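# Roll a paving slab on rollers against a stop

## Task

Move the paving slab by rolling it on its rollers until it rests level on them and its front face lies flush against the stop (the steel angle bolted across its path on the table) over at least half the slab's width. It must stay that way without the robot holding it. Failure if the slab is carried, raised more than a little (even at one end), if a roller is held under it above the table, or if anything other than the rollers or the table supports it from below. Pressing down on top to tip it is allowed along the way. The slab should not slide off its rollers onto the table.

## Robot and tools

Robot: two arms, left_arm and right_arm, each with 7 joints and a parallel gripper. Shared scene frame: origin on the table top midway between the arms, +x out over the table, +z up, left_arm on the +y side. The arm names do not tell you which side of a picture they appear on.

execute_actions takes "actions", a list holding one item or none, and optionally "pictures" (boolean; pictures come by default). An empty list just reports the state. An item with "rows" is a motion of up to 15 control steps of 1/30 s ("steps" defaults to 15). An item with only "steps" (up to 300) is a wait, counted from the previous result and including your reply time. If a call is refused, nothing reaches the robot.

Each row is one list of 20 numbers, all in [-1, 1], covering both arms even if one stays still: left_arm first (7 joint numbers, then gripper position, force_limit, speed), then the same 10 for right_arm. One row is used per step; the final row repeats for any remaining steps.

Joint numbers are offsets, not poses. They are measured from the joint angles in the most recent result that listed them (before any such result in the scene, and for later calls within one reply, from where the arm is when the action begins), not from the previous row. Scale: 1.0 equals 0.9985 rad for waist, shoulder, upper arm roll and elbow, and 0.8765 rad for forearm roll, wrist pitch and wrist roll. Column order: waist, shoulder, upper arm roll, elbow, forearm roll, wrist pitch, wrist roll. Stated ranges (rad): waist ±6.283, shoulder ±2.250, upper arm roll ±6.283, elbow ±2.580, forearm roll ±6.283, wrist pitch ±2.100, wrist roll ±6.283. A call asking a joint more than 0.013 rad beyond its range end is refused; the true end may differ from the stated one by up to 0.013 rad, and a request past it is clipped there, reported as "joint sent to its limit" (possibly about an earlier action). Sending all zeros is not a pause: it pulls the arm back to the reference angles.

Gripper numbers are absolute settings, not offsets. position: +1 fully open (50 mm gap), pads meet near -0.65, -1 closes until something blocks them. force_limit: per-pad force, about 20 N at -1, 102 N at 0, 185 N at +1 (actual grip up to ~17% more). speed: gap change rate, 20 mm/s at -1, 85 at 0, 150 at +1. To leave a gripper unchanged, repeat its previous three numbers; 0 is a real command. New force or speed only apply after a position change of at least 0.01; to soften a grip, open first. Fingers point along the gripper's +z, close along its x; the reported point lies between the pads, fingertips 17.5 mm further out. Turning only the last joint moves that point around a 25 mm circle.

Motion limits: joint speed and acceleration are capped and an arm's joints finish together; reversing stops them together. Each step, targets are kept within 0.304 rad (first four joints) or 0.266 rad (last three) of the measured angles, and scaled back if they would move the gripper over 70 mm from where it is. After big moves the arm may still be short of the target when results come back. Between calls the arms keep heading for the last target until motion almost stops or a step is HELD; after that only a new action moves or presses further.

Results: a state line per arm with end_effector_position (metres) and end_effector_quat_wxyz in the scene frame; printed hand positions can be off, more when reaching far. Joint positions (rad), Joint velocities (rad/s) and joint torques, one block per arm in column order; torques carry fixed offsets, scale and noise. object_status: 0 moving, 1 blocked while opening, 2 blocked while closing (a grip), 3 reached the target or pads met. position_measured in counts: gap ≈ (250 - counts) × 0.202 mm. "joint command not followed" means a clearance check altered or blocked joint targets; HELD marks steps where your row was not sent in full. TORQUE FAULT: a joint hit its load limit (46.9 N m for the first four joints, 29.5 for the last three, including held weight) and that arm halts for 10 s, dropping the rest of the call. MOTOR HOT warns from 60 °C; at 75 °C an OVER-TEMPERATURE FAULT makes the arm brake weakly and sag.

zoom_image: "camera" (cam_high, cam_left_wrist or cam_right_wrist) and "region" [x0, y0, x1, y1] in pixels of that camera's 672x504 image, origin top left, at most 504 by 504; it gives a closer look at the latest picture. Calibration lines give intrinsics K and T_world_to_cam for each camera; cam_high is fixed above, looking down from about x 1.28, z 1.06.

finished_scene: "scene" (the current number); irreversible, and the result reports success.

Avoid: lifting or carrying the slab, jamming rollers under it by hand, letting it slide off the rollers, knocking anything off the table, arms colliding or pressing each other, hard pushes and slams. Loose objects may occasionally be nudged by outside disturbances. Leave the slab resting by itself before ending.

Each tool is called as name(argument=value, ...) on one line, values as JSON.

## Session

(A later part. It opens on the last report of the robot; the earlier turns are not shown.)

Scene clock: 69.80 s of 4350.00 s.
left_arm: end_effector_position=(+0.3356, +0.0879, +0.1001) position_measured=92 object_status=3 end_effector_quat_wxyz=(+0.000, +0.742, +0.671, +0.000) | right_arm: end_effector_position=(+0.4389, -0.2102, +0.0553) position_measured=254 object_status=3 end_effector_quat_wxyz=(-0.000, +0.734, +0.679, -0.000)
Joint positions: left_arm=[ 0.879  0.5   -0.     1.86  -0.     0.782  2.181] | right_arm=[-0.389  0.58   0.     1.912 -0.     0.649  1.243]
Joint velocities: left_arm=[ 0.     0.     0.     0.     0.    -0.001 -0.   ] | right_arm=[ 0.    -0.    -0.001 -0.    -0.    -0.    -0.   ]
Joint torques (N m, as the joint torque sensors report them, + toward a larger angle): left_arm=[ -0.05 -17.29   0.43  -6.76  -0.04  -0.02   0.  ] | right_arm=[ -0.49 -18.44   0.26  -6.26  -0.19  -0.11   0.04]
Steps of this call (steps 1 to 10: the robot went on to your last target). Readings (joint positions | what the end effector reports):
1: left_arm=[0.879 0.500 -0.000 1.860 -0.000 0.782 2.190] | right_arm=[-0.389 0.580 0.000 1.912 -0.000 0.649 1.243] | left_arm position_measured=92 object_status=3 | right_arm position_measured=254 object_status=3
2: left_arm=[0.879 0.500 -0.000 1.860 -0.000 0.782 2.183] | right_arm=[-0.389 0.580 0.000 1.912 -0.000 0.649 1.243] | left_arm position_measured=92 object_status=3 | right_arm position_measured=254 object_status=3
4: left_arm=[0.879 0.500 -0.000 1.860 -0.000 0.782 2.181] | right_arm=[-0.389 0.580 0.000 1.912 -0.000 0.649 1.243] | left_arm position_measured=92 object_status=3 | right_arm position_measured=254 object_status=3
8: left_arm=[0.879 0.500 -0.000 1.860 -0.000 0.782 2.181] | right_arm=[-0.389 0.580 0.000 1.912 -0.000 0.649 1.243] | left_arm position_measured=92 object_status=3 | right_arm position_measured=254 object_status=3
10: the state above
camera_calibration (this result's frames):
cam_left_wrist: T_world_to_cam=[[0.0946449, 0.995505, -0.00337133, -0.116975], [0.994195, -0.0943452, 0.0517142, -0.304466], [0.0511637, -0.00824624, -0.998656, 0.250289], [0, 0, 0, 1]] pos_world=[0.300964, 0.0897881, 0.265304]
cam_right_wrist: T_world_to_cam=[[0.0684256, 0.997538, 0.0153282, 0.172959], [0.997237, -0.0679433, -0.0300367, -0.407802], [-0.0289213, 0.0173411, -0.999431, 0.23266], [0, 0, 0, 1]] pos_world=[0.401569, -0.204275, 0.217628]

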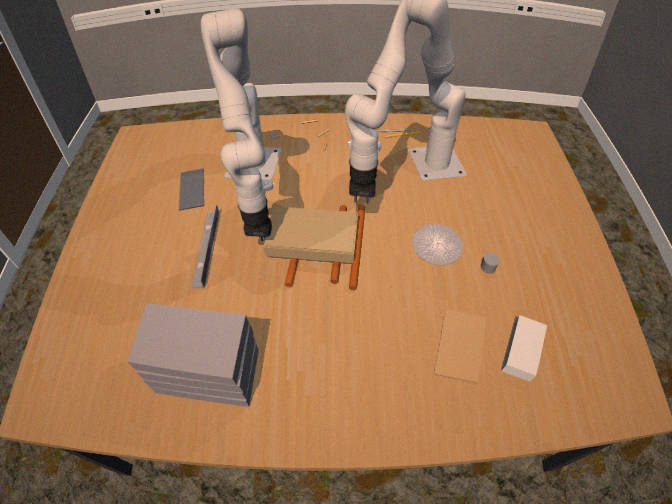

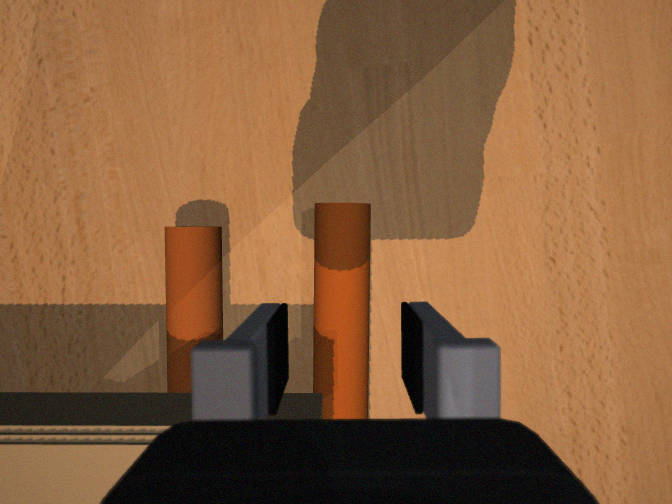

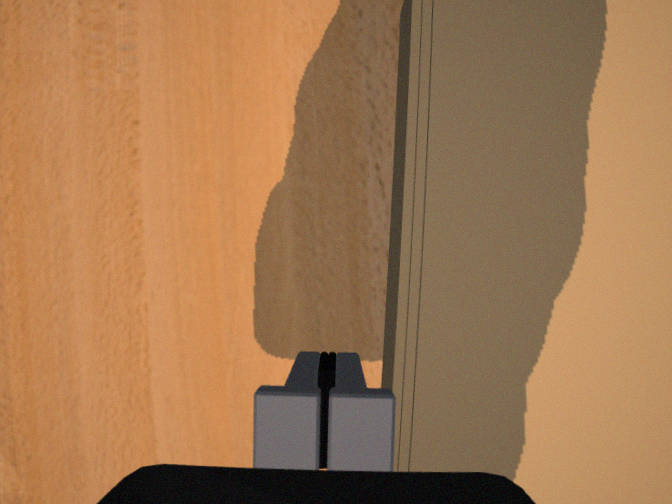

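execute_actions(actions=[{"rows":[[0.018,0,0,0.03,0,-0.03,0.021,0.4,0,1,0,0,0,0,0,0,0,-1,0,1],[0.018,0.03,0,0.045,0,-0.085,0.021,0.4,0,1,0,0,0,0,0,0,0,-1,0,1],[0.018,0.07,0,0.065,0,-0.155,0.021,0.4,0,1,0,0,0,0,0,0,0,-1,0,1],[0.018,0.1,0,0.08,0,-0.205,0.021,0.4,0,1,0,0,0,0,0,0,0,-1,0,1],[0.018,0.1,0,0.08,0,-0.205,0.021,0.4,0,1,0,0,0,0,0,0,0,-1,0,1],[0.018,0.136,0,0.097,0,-0.266,0.021,0.4,0,1,0,0,0,0,0,0,0,-1,0,1]],"steps":15}], pictures=false)

execute_actions(actions=[{"steps":8}])

Scene clock: 75.83 s of 4350.00 s.
left_arm: end_effector_position=(+0.3241, +0.0880, +0.0254) position_measured=92 object_status=3 end_effector_quat_wxyz=(+0.002, +0.741, +0.671, +0.000) | right_arm: end_effector_position=(+0.4389, -0.2102, +0.0553) position_measured=254 object_status=3 end_effector_quat_wxyz=(-0.000, +0.734, +0.679, -0.000)
Joint positions: left_arm=[ 0.897  0.633 -0.     1.956 -0.     0.549  2.199] | right_arm=[-0.389  0.58   0.     1.912 -0.     0.649  1.243]
Joint velocities: left_arm=[ 0.002  0.025 -0.     0.001 -0.    -0.005  0.   ] | right_arm=[ 0.     0.     0.001 -0.001 -0.    -0.001 -0.   ]
Joint torques (N m, as the joint torque sensors report them, + toward a larger angle): left_arm=[ -0.19 -17.99   0.32  -5.18  -0.26   0.16   0.06] | right_arm=[  0.07 -17.64  -0.04  -5.65  -0.31   0.     0.1 ]
Steps of this call (steps 1 to 30: the robot went on to your last target; steps 31 to 90: nothing new was sent; then 2.53 s passed at rest; steps 91 to 105: all 15 steps of this action). Readings (joint positions | what the end effector reports):
91: left_arm=[0.880 0.500 -0.001 1.861 -0.000 0.781 2.181] | right_arm=[-0.389 0.580 0.000 1.912 -0.000 0.649 1.243] | left_arm position_measured=92 object_status=3 | right_arm position_measured=254 object_status=3
92: left_arm=[0.884 0.500 -0.001 1.866 -0.001 0.776 2.184] | right_arm=[-0.389 0.580 0.000 1.912 -0.000 0.649 1.243] | left_arm position_measured=92 object_status=3 | right_arm position_measured=254 object_status=3
94: left_arm=[0.891 0.511 -0.000 1.889 0.000 0.743 2.193] | right_arm=[-0.389 0.580 0.000 1.912 -0.000 0.649 1.243] | left_arm position_measured=92 object_status=3 | right_arm position_measured=254 object_status=3
98: left_arm=[0.895 0.591 -0.000 1.934 -0.000 0.615 2.198] | right_arm=[-0.389 0.580 0.000 1.912 -0.000 0.649 1.243] | left_arm position_measured=92 object_status=3 | right_arm position_measured=254 object_status=3
105: the state above

Scene clock: 76.10 s of 4350.00 s.
left_arm: end_effector_position=(+0.3235, +0.0885, +0.0244) position_measured=92 object_status=3 end_effector_quat_wxyz=(+0.001, +0.742, +0.671, +0.000) | right_arm: end_effector_position=(+0.4389, -0.2102, +0.0553) position_measured=254 object_status=3 end_effector_quat_wxyz=(-0.000, +0.734, +0.679, -0.000)
Joint positions: left_arm=[ 0.897  0.636 -0.     1.956 -0.     0.549  2.199] | right_arm=[-0.389  0.58   0.     1.912 -0.     0.649  1.243]
Joint velocities: left_arm=[ 0.     0.002  0.     0.    -0.    -0.001  0.001] | right_arm=[ 0.  0.  0. -0. -0.  0. -0.]
Joint torques (N m, as the joint torque sensors report them, + toward a larger angle): left_arm=[  0.03 -17.8    0.45  -5.26  -0.23  -0.05   0.06] | right_arm=[ -0.11 -18.29   0.28  -5.78  -0.07   0.07   0.02]
Steps of this call (steps 1 to 8: the robot went on to your last target). Readings (joint positions | what the end effector reports):
1: left_arm=[0.897 0.634 -0.000 1.956 -0.000 0.549 2.199] | right_arm=[-0.389 0.580 0.000 1.912 -0.000 0.649 1.243] | left_arm position_measured=92 object_status=3 | right_arm position_measured=254 object_status=3
2: left_arm=[0.897 0.634 -0.000 1.956 -0.000 0.549 2.199] | right_arm=[-0.389 0.580 0.000 1.912 -0.000 0.649 1.243] | left_arm position_measured=92 object_status=3 | right_arm position_measured=254 object_status=3
4: left_arm=[0.897 0.635 -0.000 1.956 -0.000 0.549 2.199] | right_arm=[-0.389 0.580 0.000 1.912 -0.000 0.649 1.243] | left_arm position_measured=92 object_status=3 | right_arm position_measured=254 object_status=3
8: the state above
camera_calibration (this result's frames):
cam_left_wrist: T_world_to_cam=[[0.094253, 0.995541, -0.00378514, -0.116534], [0.994205, -0.0939277, 0.0522898, -0.288527], [0.0517011, -0.00869168, -0.998625, 0.175175], [0, 0, 0, 1]] pos_world=[0.288782, 0.0904359, 0.18958]
cam_right_wrist: T_world_to_cam=[[0.0684257, 0.997538, 0.0153293, 0.172958], [0.997237, -0.0679435, -0.0300327, -0.407805], [-0.0289173, 0.0173419, -0.999431, 0.232659], [0, 0, 0, 1]] pos_world=[0.401571, -0.204275, 0.217628]

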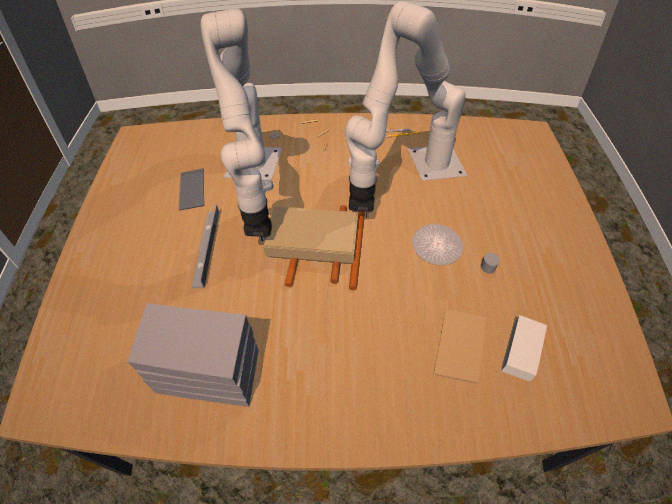

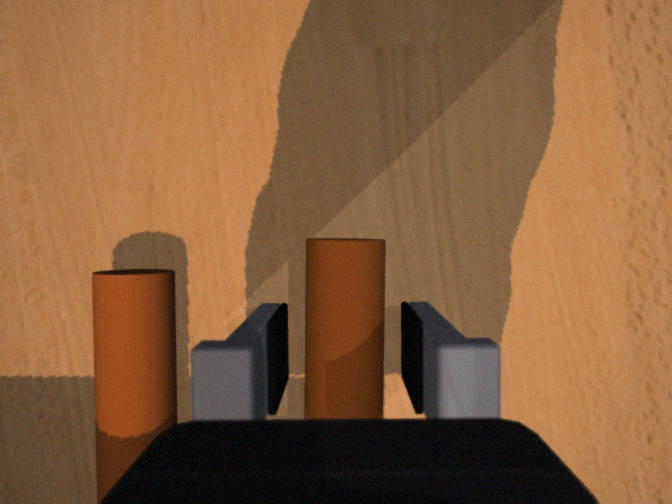

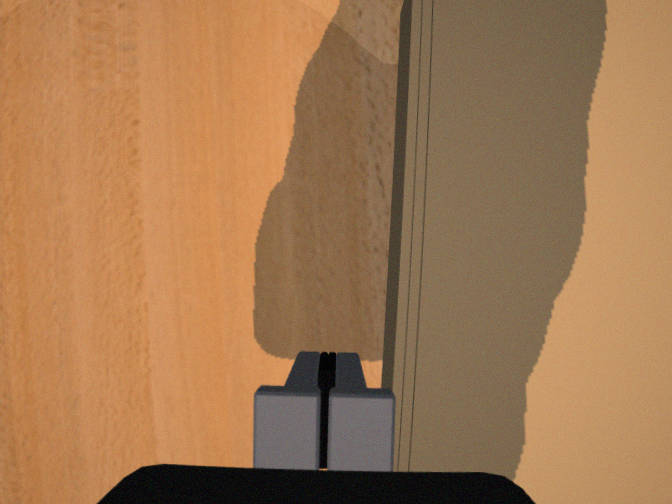

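execute_actions(actions=[{"rows":[[0,0,0,0,0,0,0,-1,0.3,0.5,0,0,0,0,0,0,0,-1,0,1]],"steps":12}], pictures=false)

Scene clock: 77.70 s of 4350.00 s.
left_arm: end_effector_position=(+0.3234, +0.0884, +0.0244) position_measured=153 object_status=2 end_effector_quat_wxyz=(+0.001, +0.742, +0.671, +0.000) | right_arm: end_effector_position=(+0.4389, -0.2102, +0.0553) position_measured=254 object_status=3 end_effector_quat_wxyz=(-0.000, +0.734, +0.679, -0.000)
Joint positions: left_arm=[ 0.897  0.636 -0.     1.956 -0.     0.548  2.199] | right_arm=[-0.389  0.58   0.     1.912 -0.     0.649  1.243]
Joint velocities: left_arm=[ 0.    -0.    -0.     0.     0.    -0.001 -0.   ] | right_arm=[ 0.     0.    -0.001  0.    -0.    -0.001  0.   ]
Joint torques (N m, as the joint torque sensors report them, + toward a larger angle): left_arm=[ -0.03 -18.18   0.44  -4.93  -0.16  -0.12   0.16] | right_arm=[  0.04 -18.59   0.11  -5.94   0.05  -0.08   0.31]
Steps of this call (steps 1 to 15: the robot went on to your last target; steps 16 to 36: nothing new was sent; steps 37 to 48: all 12 steps of this action). Readings (joint positions | what the end effector reports):
37: left_arm=[0.897 0.636 -0.000 1.956 -0.000 0.549 2.199] | right_arm=[-0.389 0.580 0.000 1.912 -0.000 0.649 1.243] | left_arm position_measured=106 object_status=0 | right_arm position_measured=254 object_status=3
38: left_arm=[0.897 0.636 -0.000 1.956 -0.000 0.549 2.199] | right_arm=[-0.389 0.580 0.000 1.912 -0.000 0.649 1.243] | left_arm position_measured=126 object_status=0 | right_arm position_measured=254 object_status=3
40: left_arm=[0.897 0.636 -0.000 1.956 -0.000 0.548 2.199] | right_arm=[-0.389 0.580 0.000 1.912 -0.000 0.649 1.243] | left_arm position_measured=153 object_status=0 | right_arm position_measured=254 object_status=3
44: left_arm=[0.897 0.636 -0.000 1.956 -0.000 0.549 2.199] | right_arm=[-0.389 0.580 0.000 1.912 -0.000 0.649 1.243] | left_arm position_measured=153 object_status=0 | right_arm position_measured=254 object_status=3
48: the state above

execute_actions(actions=[{"rows":[[-0.02,-0.002,0,0,0,0.002,-0.023,-1,0.3,0.5,0,0,0,0,0,0,0,-1,0,1],[-0.04,-0.002,0,0,0,0.002,-0.046,-1,0.3,0.5,0,0,0,0,0,0,0,-1,0,1],[-0.06,-0.002,0,0,0,0.002,-0.068,-1,0.3,0.5,0,0,0,0,0,0,0,-1,0,1],[-0.06,-0.002,0,0,0,0.002,-0.068,-1,0.3,0.5,0,0,0,0,0,0,0,-1,0,1],[-0.06,-0.002,0,0,0,0.002,-0.068,-1,0.3,0.5,0,0,0,0,0,0,0,-1,0,1],[-0.06,-0.002,0,0,0,0.002,-0.068,-1,0.3,0.5,0,0,0,0,0,0,0,-1,0,1],[-0.06,-0.002,0,0,0,0.002,-0.068,-1,0.3,0.5,0,0,0,0,0,0,0,-1,0,1],[-0.06,-0.04,0,-0.018,0,0.066,-0.068,-1,0.3,0.5,0,0,0,0,0,0,0,-1,0,1],[-0.06,-0.09,0,-0.04,0,0.148,-0.068,-1,0.3,0.5,0,0,0,0,0,0,0,-1,0,1],[-0.06,-0.149,0,-0.066,0,0.245,-0.068,-1,0.3,0.5,0,0,0,0,0,0,0,-1,0,1]],"steps":15}], pictures=false)

execute_actions(actions=[{"steps":12}])

Scene clock: 80.77 s of 4350.00 s.
left_arm: end_effector_position=(+0.3422, +0.1049, +0.0869) position_measured=153 object_status=2 end_effector_quat_wxyz=(+0.002, +0.742, +0.671, +0.000) | right_arm: end_effector_position=(+0.4389, -0.2102, +0.0553) position_measured=254 object_status=3 end_effector_quat_wxyz=(-0.000, +0.734, +0.679, -0.000)
Joint positions: left_arm=[ 0.837  0.51  -0.     1.9   -0.     0.728  2.14 ] | right_arm=[-0.389  0.58   0.     1.912 -0.     0.649  1.243]
Joint velocities: left_arm=[-0.004 -0.404  0.001 -0.205 -0.     0.693  0.   ] | right_arm=[-0. -0.  0.  0.  0.  0.  0.]
Joint torques (N m, as the joint torque sensors report them, + toward a larger angle): left_arm=[  0.18 -12.47   0.08  -5.42  -0.09   0.01   0.16] | right_arm=[ -0.28 -18.26   0.27  -6.03   0.11  -0.03  -0.01]
Steps of this call (steps 1 to 15: the robot went on to your last target; steps 16 to 77: nothing new was sent; steps 78 to 92: all 15 steps of this action). Readings (joint positions | what the end effector reports):
78: left_arm=[0.895 0.635 0.000 1.957 -0.000 0.549 2.198] | right_arm=[-0.389 0.580 0.000 1.912 -0.000 0.649 1.243] | left_arm position_measured=153 object_status=2 | right_arm position_measured=254 object_status=3
79: left_arm=[0.888 0.635 0.001 1.957 0.000 0.549 2.194] | right_arm=[-0.389 0.580 0.000 1.912 -0.000 0.649 1.243] | left_arm position_measured=153 object_status=2 | right_arm position_measured=254 object_status=3
81: left_arm=[0.861 0.634 0.002 1.957 0.000 0.550 2.169] | right_arm=[-0.389 0.580 0.000 1.912 -0.000 0.649 1.243] | left_arm position_measured=153 object_status=2 | right_arm position_measured=254 object_status=3
85: left_arm=[0.840 0.632 -0.002 1.956 -0.001 0.551 2.140] | right_arm=[-0.389 0.580 0.000 1.912 -0.000 0.649 1.243] | left_arm position_measured=153 object_status=2 | right_arm position_measured=254 object_status=3
92: the state above

Scene clock: 81.17 s of 4350.00 s.
left_arm: end_effector_position=(+0.3408, +0.1063, +0.0986) position_measured=153 object_status=2 end_effector_quat_wxyz=(+0.000, +0.741, +0.671, +0.000) | right_arm: end_effector_position=(+0.4389, -0.2102, +0.0553) position_measured=254 object_status=3 end_effector_quat_wxyz=(-0.000, +0.734, +0.679, -0.000)
Joint positions: left_arm=[ 0.837  0.487 -0.     1.891 -0.     0.763  2.14 ] | right_arm=[-0.389  0.58   0.     1.912 -0.     0.649  1.243]
Joint velocities: left_arm=[-0.    -0.004 -0.    -0.001  0.001 -0.001 -0.   ] | right_arm=[ 0. -0. -0. -0.  0.  0. -0.]
Joint torques (N m, as the joint torque sensors report them, + toward a larger angle): left_arm=[ -0.01 -17.02   0.41  -6.7   -0.06  -0.2   -0.06] | right_arm=[ -0.25 -18.15   0.33  -5.73  -0.07  -0.16  -0.04]
Steps of this call (steps 1 to 12: the robot went on to your last target). Readings (joint positions | what the end effector reports):
1: left_arm=[0.837 0.499 -0.000 1.895 -0.000 0.747 2.140] | right_arm=[-0.389 0.580 0.000 1.912 -0.000 0.649 1.243] | left_arm position_measured=153 object_status=2 | right_arm position_measured=254 object_status=3
2: left_arm=[0.837 0.494 -0.000 1.892 -0.000 0.758 2.140] | right_arm=[-0.389 0.580 0.000 1.912 -0.000 0.649 1.243] | left_arm position_measured=153 object_status=2 | right_arm position_measured=254 object_status=3
4: left_arm=[0.837 0.491 -0.000 1.891 -0.000 0.763 2.140] | right_arm=[-0.389 0.580 0.000 1.912 -0.000 0.649 1.243] | left_arm position_measured=153 object_status=2 | right_arm position_measured=254 object_status=3
8: left_arm=[0.837 0.488 -0.000 1.891 -0.000 0.763 2.140] | right_arm=[-0.389 0.580 0.000 1.912 -0.000 0.649 1.243] | left_arm position_measured=153 object_status=2 | right_arm position_measured=254 object_status=3
12: the state above
camera_calibration (this result's frames):
cam_left_wrist: T_world_to_cam=[[0.0938814, 0.995577, -0.00352371, -0.135548], [0.994257, -0.0935731, 0.0519252, -0.307973], [0.0513658, -0.00837828, -0.998645, 0.248681], [0, 0, 0, 1]] pos_world=[0.306156, 0.108214, 0.263858]
cam_right_wrist: T_world_to_cam=[[0.0684255, 0.997538, 0.0153318, 0.172957], [0.997237, -0.0679434, -0.0300246, -0.40781], [-0.028909, 0.0173438, -0.999432, 0.232657], [0, 0, 0, 1]] pos_world=[0.401574, -0.204274, 0.217628]

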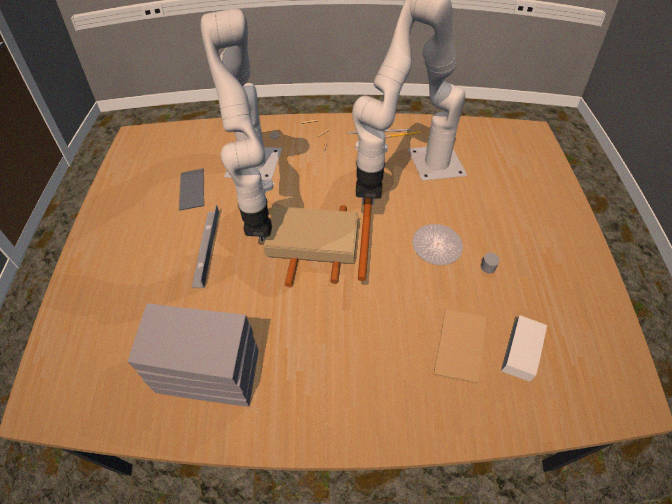

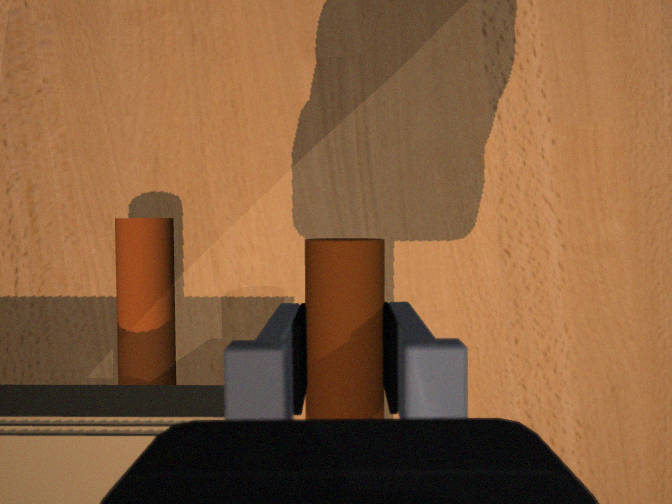

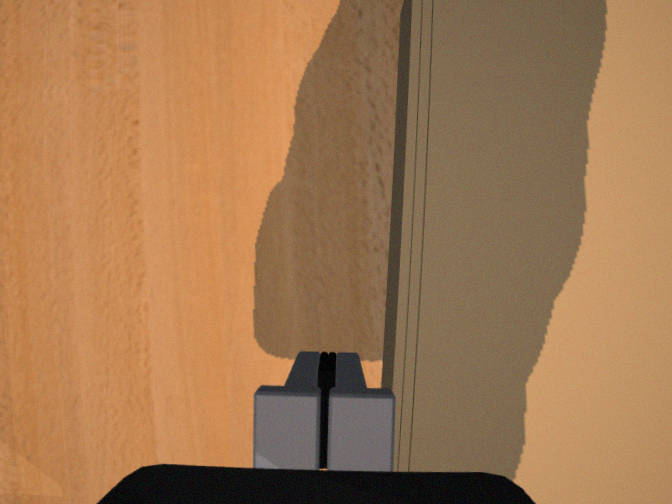

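execute_actions(actions=[{"rows":[[0,-0.03,0,-0.02,0,0.05,0,-1,0.3,0.5,0,-0.1,0,-0.06,0,0.18,0,-1,0,1],[0,-0.03,0,-0.02,0,0.05,0,-1,0.3,0.5,0,-0.166,0,-0.112,0,0.317,0,-1,0,1],[0,-0.03,0,-0.02,0,0.05,0,-1,0.3,0.5,0,-0.166,0,-0.112,0,0.317,0,-1,0,1],[0,-0.03,0,-0.02,0,0.05,0,-1,0.3,0.5,0,-0.166,0,-0.112,0,0.317,0,-1,0,1],[0,-0.03,0,-0.02,0,0.05,0,-1,0.3,0.5,0,-0.2,0,-0.112,0,0.35,0,-1,0,1],[0,-0.03,0,-0.02,0,0.05,0,-1,0.3,0.5,0,-0.2,0,-0.112,0,0.35,0,-1,0,1],[0.2,0.23,0,-0.57,0,0.36,0.3,-1,0.3,0.5,1,-0.2,0,-0.112,0,0.35,0,-1,0,1]],"steps":15}], pictures=false)

execute_actions(actions=[{"steps":25}])

Scene clock: 91.40 s of 4350.00 s.
left_arm: end_effector_position=(+0.3290, +0.0514, +0.0975) position_measured=153 object_status=2 end_effector_quat_wxyz=(-0.051, +0.728, +0.683, -0.001) | right_arm: end_effector_position=(+0.4446, -0.2806, +0.1511) position_measured=254 object_status=3 end_effector_quat_wxyz=(+0.001, +0.792, +0.611, +0.002)
Joint positions: left_arm=[ 0.951  0.608 -0.002  1.675 -0.001  0.961  2.289] | right_arm=[-0.209  0.404 -0.001  1.814 -0.     0.918  1.243]
Joint velocities: left_arm=[ 0.452  0.579  0.006 -1.178 -0.002  0.694  0.686] | right_arm=[ 0.978 -0.091  0.021 -0.059  0.006  0.151  0.   ]
Joint torques (N m, as the joint torque sensors report them, + toward a larger angle): left_arm=[ -0.25 -20.19   0.92  -7.52   0.23  -0.54  -0.56] | right_arm=[ -0.55 -16.7   -0.89  -7.72  -0.27   0.19   0.07]
Steps of this call (steps 1 to 30: the robot went on to your last target; steps 31 to 90: nothing new was sent; then 6.73 s passed at rest; steps 91 to 105: all 15 steps of this action). Readings (joint positions | what the end effector reports):
91: left_arm=[0.837 0.485 -0.000 1.890 -0.000 0.765 2.140] | right_arm=[-0.389 0.579 0.000 1.912 -0.000 0.650 1.243] | left_arm position_measured=153 object_status=2 | right_arm position_measured=254 object_status=3
92: left_arm=[0.837 0.479 -0.000 1.887 -0.000 0.772 2.140] | right_arm=[-0.389 0.573 0.000 1.909 -0.000 0.659 1.243] | left_arm position_measured=153 object_status=2 | right_arm position_measured=254 object_status=3
94: left_arm=[0.837 0.461 -0.000 1.874 -0.000 0.798 2.140] | right_arm=[-0.389 0.543 0.000 1.893 -0.000 0.701 1.243] | left_arm position_measured=153 object_status=2 | right_arm position_measured=254 object_status=3
98: left_arm=[0.843 0.465 -0.001 1.864 -0.001 0.813 2.145] | right_arm=[-0.383 0.449 -0.001 1.837 -0.001 0.848 1.242] | left_arm position_measured=153 object_status=2 | right_arm position_measured=254 object_status=3
105: the state above

Scene clock: 92.23 s of 4350.00 s.
left_arm: end_effector_position=(+0.3770, -0.0662, +0.1291) position_measured=153 object_status=2 end_effector_quat_wxyz=(+0.012, +0.720, +0.694, -0.001) | right_arm: end_effector_position=(+0.3319, -0.5656, +0.1641) position_measured=254 object_status=3 end_effector_quat_wxyz=(+0.003, +0.967, +0.256, +0.000)
Joint positions: left_arm=[ 1.036  0.717 -0.     1.321 -0.     1.079  2.403] | right_arm=[0.585 0.381 0.003 1.8   0.001 0.956 1.243]
Joint velocities: left_arm=[ 0.001  0.001  0.    -0.001 -0.001 -0.002  0.   ] | right_arm=[ 0.37  -0.005  0.007  0.002  0.001  0.008  0.   ]
Joint torques (N m, as the joint torque sensors report them, + toward a larger angle): left_arm=[  0.05 -23.75   0.62  -9.44  -0.22  -0.16   0.03] | right_arm=[ -3.21 -16.67  -1.85  -7.99  -0.61  -0.09   0.24]
Steps of this call (steps 1 to 25: the robot went on to your last target). Readings (joint positions | what the end effector reports):
1: left_arm=[0.965 0.625 -0.002 1.637 -0.001 0.983 2.310] | right_arm=[-0.177 0.401 -0.001 1.812 -0.000 0.923 1.243] | left_arm position_measured=153 object_status=2 | right_arm position_measured=254 object_status=3
2: left_arm=[0.976 0.640 -0.001 1.600 -0.001 1.000 2.327] | right_arm=[-0.144 0.399 -0.001 1.810 -0.000 0.927 1.243] | left_arm position_measured=153 object_status=2 | right_arm position_measured=254 object_status=3
4: left_arm=[0.993 0.662 -0.001 1.531 -0.000 1.025 2.351] | right_arm=[-0.077 0.395 -0.001 1.808 -0.000 0.934 1.242] | left_arm position_measured=153 object_status=2 | right_arm position_measured=254 object_status=3
8: left_arm=[1.020 0.696 -0.001 1.399 -0.000 1.058 2.383] | right_arm=[0.057 0.389 -0.000 1.804 -0.000 0.943 1.243] | left_arm position_measured=153 object_status=2 | right_arm position_measured=254 object_status=3
25: the state above
camera_calibration (this result's frames):
cam_left_wrist: T_world_to_cam=[[0.0309128, 0.999291, -0.0214877, 0.0592014], [0.997253, -0.0293877, 0.067994, -0.360713], [0.0673143, -0.0235306, -0.997454, 0.268681], [0, 0, 0, 1]] pos_world=[0.339806, -0.0634377, 0.293795]
cam_right_wrist: T_world_to_cam=[[0.864605, 0.502229, 0.0149783, -0.0111698], [0.502452, -0.864249, -0.024823, -0.609046], [0.000478177, 0.028988, -0.99958, 0.341375], [0, 0, 0, 1]] pos_world=[0.31551, -0.530653, 0.32628]

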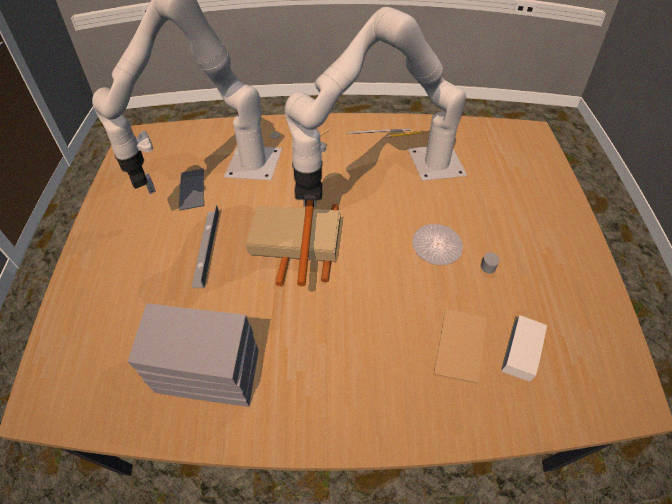

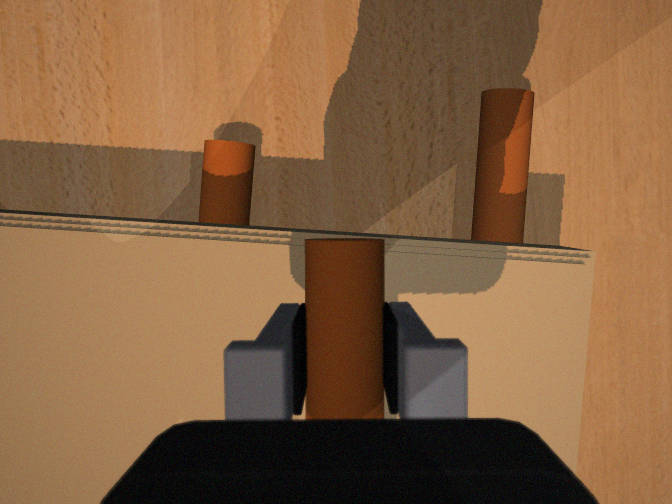

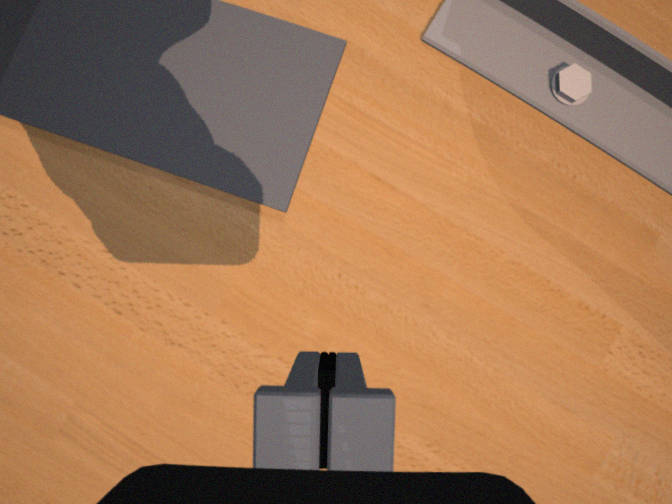

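execute_actions(actions=[{"rows":[[0.248,0.38,0,-0.8,0,0.5,0.347,-1,0.3,0.5,0,0,0,0,0,0,0,-1,0,1]],"steps":15}])

Scene clock: 95.97 s of 4350.00 s.
left_arm: end_effector_position=(+0.3093, -0.1592, +0.0916) position_measured=153 object_status=2 end_effector_quat_wxyz=(-0.069, +0.696, +0.714, +0.028) | right_arm: end_effector_position=(+0.3319, -0.5657, +0.1641) position_measured=254 object_status=3 end_effector_quat_wxyz=(+0.003, +0.967, +0.256, +0.000)
Joint positions: left_arm=[ 1.231  1.002 -0.009  0.871 -0.007  1.416  2.655] | right_arm=[0.585 0.381 0.003 1.8   0.001 0.956 1.243]
Joint velocities: left_arm=[ 0.296  0.534  0.093 -1.259  0.106  0.659  0.328] | right_arm=[-0.002  0.    -0.     0.     0.     0.001  0.   ]
Joint torques (N m, as the joint torque sensors report them, + toward a larger angle): left_arm=[  3.24 -20.46   3.08  -4.41   1.77   1.24   0.02] | right_arm=[  0.06 -16.52   0.09  -7.68  -0.09  -0.04   0.25]
Steps of this call (steps 1 to 30: the robot went on to your last target; steps 31 to 90: nothing new was sent; then 0.23 s passed at rest; steps 91 to 105: all 15 steps of this action). Readings (joint positions | what the end effector reports):
91: left_arm=[1.038 0.718 -0.001 1.320 -0.000 1.080 2.403] | right_arm=[0.608 0.381 0.001 1.800 0.000 0.956 1.243] | left_arm position_measured=153 object_status=2 | right_arm position_measured=254 object_status=3
92: left_arm=[1.043 0.725 -0.002 1.314 -0.001 1.084 2.408] | right_arm=[0.601 0.381 0.002 1.800 0.001 0.956 1.243] | left_arm position_measured=153 object_status=2 | right_arm position_measured=254 object_status=3
94: left_arm=[1.066 0.754 -0.004 1.286 -0.002 1.108 2.431] | right_arm=[0.587 0.381 0.002 1.800 0.001 0.956 1.243] | left_arm position_measured=153 object_status=2 | right_arm position_measured=254 object_status=3
98: left_arm=[1.143 0.864 -0.003 1.173 -0.004 1.204 2.523] | right_arm=[0.586 0.381 0.003 1.800 0.001 0.956 1.243] | left_arm position_measured=153 object_status=2 | right_arm position_measured=254 object_status=3
105: the state above
camera_calibration (this result's frames):
cam_left_wrist: T_world_to_cam=[[-0.0262649, 0.990745, 0.133169, 0.155549], [0.999621, 0.02713, -0.00468528, -0.278439], [-0.0082548, 0.132996, -0.991082, 0.28132], [0, 0, 0, 1]] pos_world=[0.284741, -0.183969, 0.256793]
cam_right_wrist: T_world_to_cam=[[0.864672, 0.502113, 0.0149892, -0.0112127], [0.502337, -0.864316, -0.0248224, -0.60906], [0.000491732, 0.0289929, -0.999579, 0.341374], [0, 0, 0, 1]] pos_world=[0.315481, -0.530688, 0.32628]

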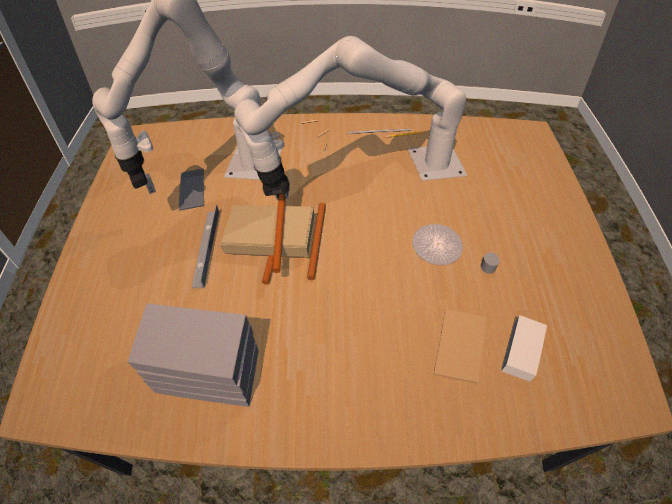

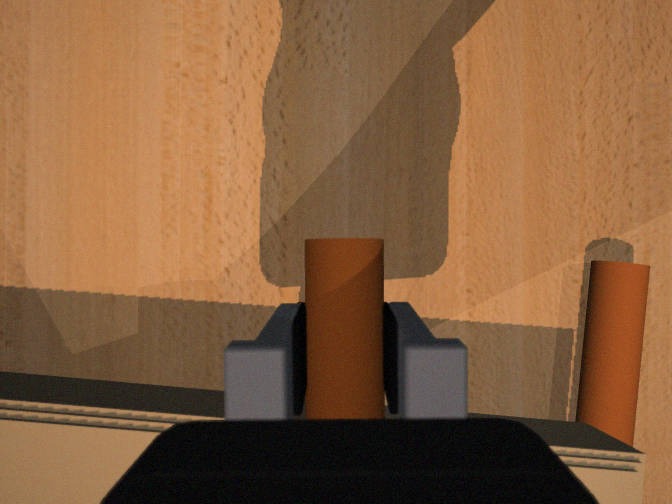

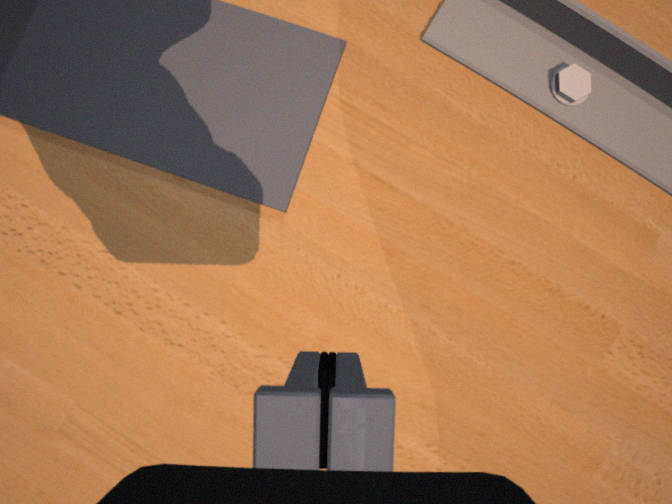

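execute_actions(actions=[{"rows":[[0,-0.08,0,0,0,0.05,0,-1,0.3,0.5,0,0,0,0,0,0,0,-1,0,1]],"steps":15}])

zoom_image(camera="cam_high", region=[170, 170, 370, 310])

Scene clock: 98.23 s of 4350.00 s.
left_arm: end_effector_position=(+0.3093, -0.1602, +0.1397) position_measured=153 object_status=2 end_effector_quat_wxyz=(-0.051, +0.697, +0.715, +0.023) | right_arm: end_effector_position=(+0.3319, -0.5657, +0.1641) position_measured=254 object_status=3 end_effector_quat_wxyz=(+0.003, +0.967, +0.256, +0.000)
Joint positions: left_arm=[ 1.233  0.929 -0.009  0.862 -0.007  1.461  2.656] | right_arm=[0.585 0.381 0.003 1.8   0.001 0.956 1.243]
Joint velocities: left_arm=[-0.028 -0.083 -0.004  0.224 -0.004 -0.033 -0.03 ] | right_arm=[ 0.     0.     0.001 -0.    -0.    -0.     0.   ]
Joint torques (N m, as the joint torque sensors report them, + toward a larger angle): left_arm=[  1.49 -26.79   0.87  -9.79   0.1   -0.27   0.29] | right_arm=[  0.06 -16.87   0.25  -8.17  -0.21  -0.03   0.02]
Steps of this call (steps 1 to 30: the robot went on to your last target; steps 31 to 53: nothing new was sent; steps 54 to 68: all 15 steps of this action). Readings (joint positions | what the end effector reports):
54: left_arm=[1.284 1.095 -0.000 0.524 -0.000 1.517 2.707] | right_arm=[0.585 0.381 0.003 1.800 0.001 0.956 1.243] | left_arm position_measured=153 object_status=2 | right_arm position_measured=254 object_status=3
55: left_arm=[1.283 1.092 -0.000 0.530 0.000 1.516 2.706] | right_arm=[0.585 0.381 0.003 1.800 0.001 0.956 1.243] | left_arm position_measured=153 object_status=2 | right_arm position_measured=254 object_status=3
57: left_arm=[1.278 1.074 -0.001 0.558 -0.000 1.510 2.701] | right_arm=[0.585 0.381 0.003 1.800 0.001 0.956 1.243] | left_arm position_measured=153 object_status=2 | right_arm position_measured=254 object_status=3
61: left_arm=[1.258 1.006 -0.004 0.679 -0.003 1.488 2.682] | right_arm=[0.585 0.381 0.003 1.800 0.001 0.956 1.243] | left_arm position_measured=153 object_status=2 | right_arm position_measured=254 object_status=3
68: the state above
camera_calibration (this result's frames):
cam_left_wrist: T_world_to_cam=[[-0.0286877, 0.994382, 0.101887, 0.155875], [0.999542, 0.0275526, 0.0125313, -0.280478], [0.00965368, 0.1022, -0.994717, 0.319104], [0, 0, 0, 1]] pos_world=[0.281741, -0.179884, 0.305052]
cam_right_wrist: T_world_to_cam=[[0.864672, 0.502114, 0.0149897, -0.0112129], [0.502337, -0.864315, -0.0248197, -0.609062], [0.00049352, 0.0289908, -0.99958, 0.341373], [0, 0, 0, 1]] pos_world=[0.315482, -0.530688, 0.32628]

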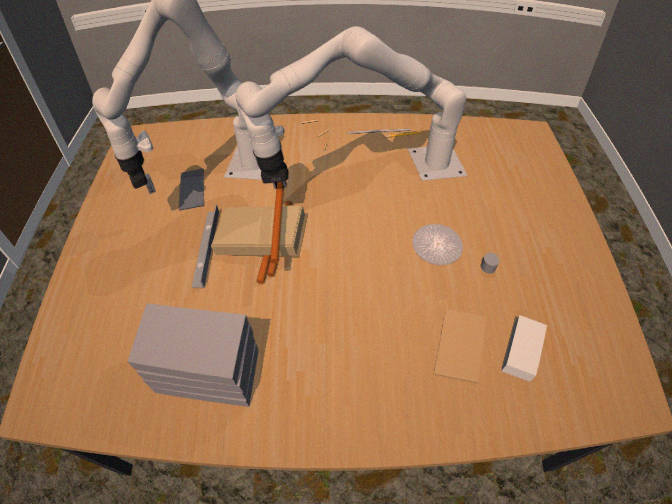

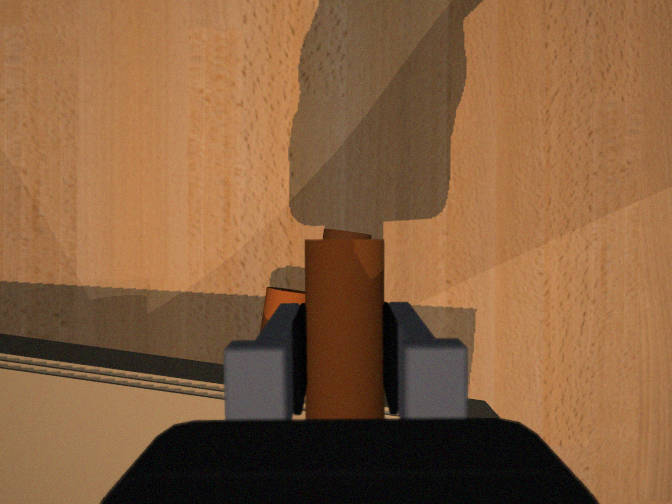

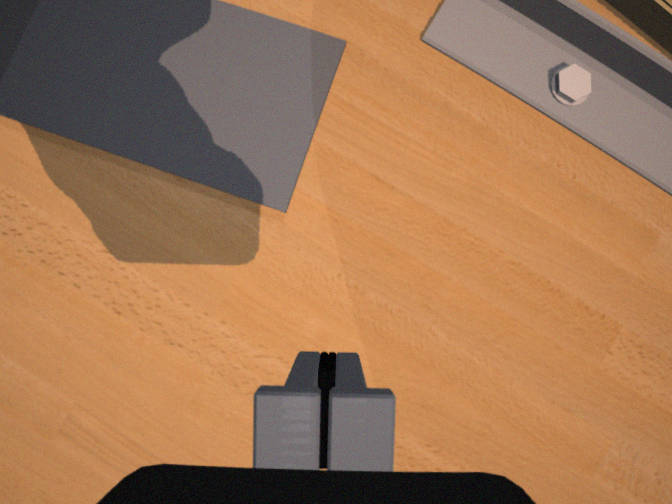

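Region (170, 170, 370, 310) of cam_high's 672x504 image, scaled by 2.520, with more detail than that image has; it fills the top 353 rows of this view, and the rest is white.

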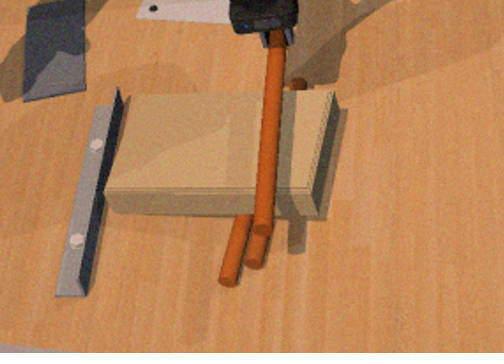

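execute_actions(actions=[{"rows":[[-0.197,-0.5,0,0.88,0,-0.555,-1,-1,0.3,0.5,-0.4,-0.043,0,-0.208,0,0.291,-1,1,0,1]],"steps":15}], pictures=false)

execute_actions(actions=[{"steps":25}], pictures=false)

Scene clock: 123.03 s of 4350.00 s.
left_arm: end_effector_position=(+0.3829, -0.0864, +0.2372) position_measured=153 object_status=2 end_effector_quat_wxyz=(+0.105, +0.765, +0.636, +0.005) | right_arm: end_effector_position=(+0.4278, -0.4610, +0.2273) position_measured=3 object_status=0 end_effector_quat_wxyz=(+0.001, +0.973, +0.231, +0.000)
Joint positions: left_arm=[ 1.068  0.535 -0.01   1.298 -0.008  1.098  2.281] | right_arm=[0.259 0.345 0.001 1.625 0.    1.169 0.865]
Joint velocities: left_arm=[-0.207 -0.687 -0.007  1.341 -0.004 -0.85  -1.203] | right_arm=[-0.453 -0.048 -0.003 -0.227  0.001  0.284 -1.215]
Joint torques (N m, as the joint torque sensors report them, + toward a larger angle): left_arm=[  1.98 -15.25   1.45  -7.37   0.13   0.05  -0.01] | right_arm=[  1.89 -16.78   1.73  -8.47   0.17  -0.04  -0.27]
Steps of this call (steps 1 to 15: the robot went on to your last target; steps 16 to 90: nothing new was sent; then 21.30 s passed at rest; steps 91 to 105: all 15 steps of this action). Readings (joint positions | what the end effector reports):
91: left_arm=[1.230 0.921 -0.008 0.872 -0.007 1.458 2.654] | right_arm=[0.584 0.381 0.003 1.800 0.001 0.956 1.242] | left_arm position_measured=153 object_status=2 | right_arm position_measured=236 object_status=0
92: left_arm=[1.227 0.915 -0.007 0.879 -0.006 1.454 2.650] | right_arm=[0.577 0.380 0.005 1.796 0.002 0.961 1.238] | left_arm position_measured=153 object_status=2 | right_arm position_measured=211 object_status=0
94: left_arm=[1.208 0.886 -0.006 0.907 -0.006 1.430 2.627] | right_arm=[0.547 0.376 0.006 1.778 0.002 0.983 1.215] | left_arm position_measured=153 object_status=2 | right_arm position_measured=162 object_status=0
98: left_arm=[1.145 0.770 -0.009 1.020 -0.007 1.331 2.528] | right_arm=[0.435 0.363 0.004 1.713 0.002 1.061 1.120] | left_arm position_measured=153 object_status=2 | right_arm position_measured=63 object_status=0
105: the state above

Scene clock: 123.87 s of 4350.00 s.
left_arm: end_effector_position=(+0.3017, +0.0526, +0.1586) position_measured=153 object_status=2 end_effector_quat_wxyz=(-0.003, +0.897, +0.442, +0.004) | right_arm: end_effector_position=(+0.4520, -0.4307, +0.2400) position_measured=3 object_status=3 end_effector_quat_wxyz=(+0.001, +1.000, +0.020, -0.000)
Joint positions: left_arm=[ 1.036  0.43  -0.009  1.741 -0.007  0.975  1.779] | right_arm=[0.186 0.338 0.003 1.593 0.001 1.211 0.366]
Joint velocities: left_arm=[-0.    -0.002 -0.    -0.001  0.     0.001  0.   ] | right_arm=[-0. -0.  0. -0.  0. -0. -0.]
Joint torques (N m, as the joint torque sensors report them, + toward a larger angle): left_arm=[  0.14 -17.43   0.07  -8.55  -0.16  -0.19   0.18] | right_arm=[ -0.27 -16.83   0.21  -9.15  -0.17   0.09   0.19]
Steps of this call (steps 1 to 25: the robot went on to your last target). Readings (joint positions | what the end effector reports):
1: left_arm=[1.062 0.515 -0.010 1.342 -0.008 1.073 2.242] | right_arm=[0.245 0.344 0.001 1.619 0.000 1.178 0.824] | left_arm position_measured=153 object_status=2 | right_arm position_measured=3 object_status=0
2: left_arm=[1.057 0.500 -0.010 1.382 -0.008 1.053 2.207] | right_arm=[0.234 0.343 0.002 1.613 0.001 1.185 0.784] | left_arm position_measured=153 object_status=2 | right_arm position_measured=3 object_status=0
4: left_arm=[1.051 0.480 -0.010 1.452 -0.008 1.027 2.144] | right_arm=[0.217 0.341 0.002 1.605 0.001 1.195 0.703] | left_arm position_measured=153 object_status=2 | right_arm position_measured=3 object_status=3
8: left_arm=[1.044 0.458 -0.010 1.577 -0.008 1.002 2.020] | right_arm=[0.199 0.339 0.002 1.597 0.001 1.205 0.540] | left_arm position_measured=153 object_status=2 | right_arm position_measured=3 object_status=3
25: the state above

execute_actions(actions=[{"rows":[[0,0,0.009,0,0.008,0,-0.144,-1,0.3,0.5,-0.892,0,-0.003,0,0,0,-0.165,1,0,1]],"steps":15}], pictures=false)

execute_actions(actions=[{"steps":25}])

Scene clock: 125.57 s of 4350.00 s.
left_arm: end_effector_position=(+0.2993, +0.0512, +0.1587) position_measured=153 object_status=2 end_effector_quat_wxyz=(-0.002, +0.924, +0.383, -0.001) | right_arm: end_effector_position=(+0.4776, -0.2731, +0.2400) position_measured=3 object_status=3 end_effector_quat_wxyz=(+0.001, +0.989, +0.151, +0.000)
Joint positions: left_arm=[ 1.036  0.43  -0.     1.741 -0.     0.975  1.653] | right_arm=[-0.188  0.339  0.002  1.592  0.001  1.21   0.255]
Joint velocities: left_arm=[-0.     0.    -0.     0.    -0.001  0.001 -0.001] | right_arm=[-0.95   0.001 -0.008 -0.001 -0.002 -0.001 -0.131]
Joint torques (N m, as the joint torque sensors report them, + toward a larger angle): left_arm=[ -0.21 -17.47   0.25  -8.33  -0.18  -0.12  -0.01] | right_arm=[  0.08 -17.08   0.49  -9.05  -0.25  -0.04   0.03]
Steps of this call (steps 1 to 15: the robot went on to your last target; steps 16 to 36: nothing new was sent; steps 37 to 51: all 15 steps of this action). Readings (joint positions | what the end effector reports):
37: left_arm=[1.036 0.430 -0.009 1.741 -0.007 0.975 1.778] | right_arm=[0.184 0.338 0.003 1.593 0.001 1.211 0.366] | left_arm position_measured=153 object_status=2 | right_arm position_measured=3 object_status=3
38: left_arm=[1.036 0.430 -0.009 1.741 -0.007 0.975 1.769] | right_arm=[0.177 0.338 0.005 1.593 0.002 1.211 0.363] | left_arm position_measured=153 object_status=2 | right_arm position_measured=3 object_status=3
40: left_arm=[1.036 0.430 -0.005 1.741 -0.004 0.975 1.719] | right_arm=[0.147 0.338 0.006 1.593 0.003 1.211 0.351] | left_arm position_measured=153 object_status=2 | right_arm position_measured=3 object_status=3
44: left_arm=[1.036 0.430 0.000 1.741 -0.000 0.975 1.654] | right_arm=[0.032 0.338 0.004 1.592 0.002 1.210 0.304] | left_arm position_measured=153 object_status=2 | right_arm position_measured=3 object_status=3
51: the state above

Scene clock: 126.40 s of 4350.00 s.
left_arm: end_effector_position=(+0.2993, +0.0512, +0.1587) position_measured=153 object_status=2 end_effector_quat_wxyz=(-0.002, +0.924, +0.383, -0.001) | right_arm: end_effector_position=(+0.4123, -0.0638, +0.2400) position_measured=3 object_status=3 end_effector_quat_wxyz=(+0.000, +0.924, +0.383, +0.000)
Joint positions: left_arm=[ 1.036  0.43  -0.     1.741 -0.     0.975  1.653] | right_arm=[-0.703  0.338 -0.     1.593  0.001  1.211  0.221]
Joint velocities: left_arm=[-0.    -0.    -0.    -0.001  0.    -0.001 -0.   ] | right_arm=[-0.018 -0.    -0.001  0.    -0.    -0.    -0.   ]
Joint torques (N m, as the joint torque sensors report them, + toward a larger angle): left_arm=[  0.47 -17.49  -0.12  -8.57  -0.15  -0.21   0.09] | right_arm=[ -0.27 -17.21   0.12  -9.12  -0.09  -0.44   0.12]
Steps of this call (steps 1 to 25: the robot went on to your last target). Readings (joint positions | what the end effector reports):
1: left_arm=[1.036 0.430 -0.000 1.741 -0.000 0.975 1.653] | right_arm=[-0.220 0.339 0.001 1.592 0.001 1.210 0.251] | left_arm position_measured=153 object_status=2 | right_arm position_measured=3 object_status=3
2: left_arm=[1.036 0.430 -0.000 1.741 -0.000 0.975 1.653] | right_arm=[-0.251 0.339 0.001 1.592 0.001 1.210 0.247] | left_arm position_measured=153 object_status=2 | right_arm position_measured=3 object_status=3
4: left_arm=[1.036 0.430 -0.000 1.741 -0.000 0.975 1.653] | right_arm=[-0.315 0.339 0.001 1.592 0.001 1.210 0.241] | left_arm position_measured=153 object_status=2 | right_arm position_measured=3 object_status=3
8: left_arm=[1.036 0.430 -0.000 1.741 -0.000 0.975 1.653] | right_arm=[-0.442 0.339 0.001 1.592 0.001 1.210 0.233] | left_arm position_measured=153 object_status=2 | right_arm position_measured=3 object_status=3
25: the state above
camera_calibration (this result's frames):
cam_left_wrist: T_world_to_cam=[[0.703314, 0.710875, -0.00263383, -0.244591], [0.710186, -0.702459, 0.0467558, -0.157957], [0.0313874, -0.0347545, -0.998903, 0.317708], [0, 0, 0, 1]] pos_world=[0.274232, 0.0739572, 0.324101]
cam_right_wrist: T_world_to_cam=[[0.699699, 0.714271, 0.0154175, -0.252482], [0.714369, -0.699169, -0.0289756, -0.289724], [-0.00991701, 0.031288, -0.999461, 0.407098], [0, 0, 0, 1]] pos_world=[0.387669, -0.0349626, 0.402376]

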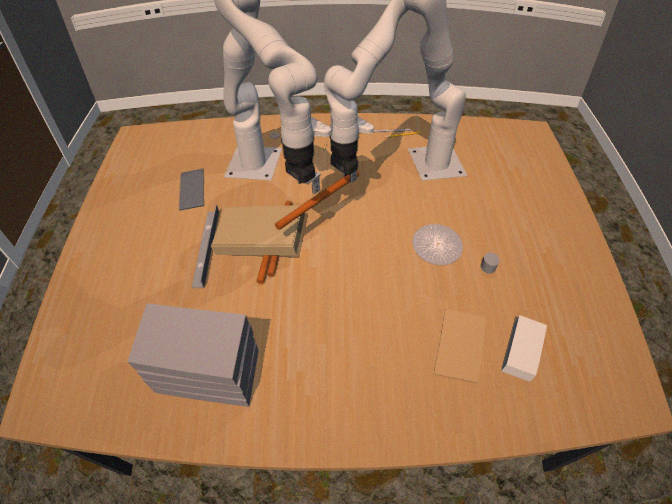

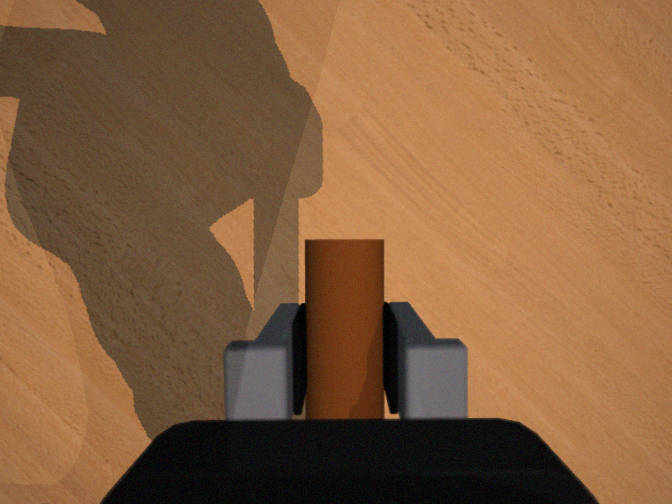

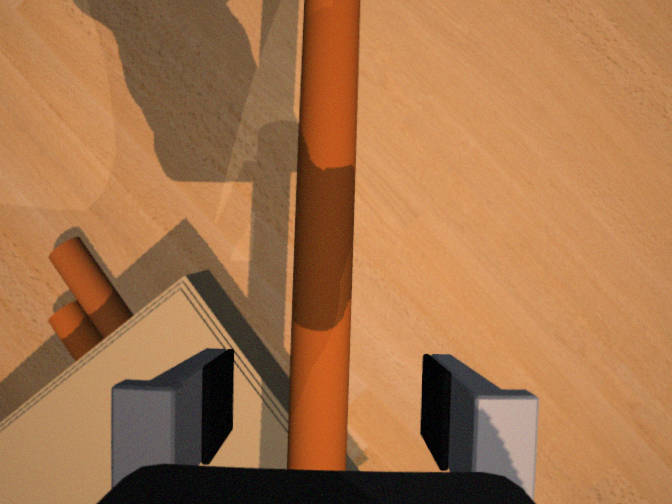

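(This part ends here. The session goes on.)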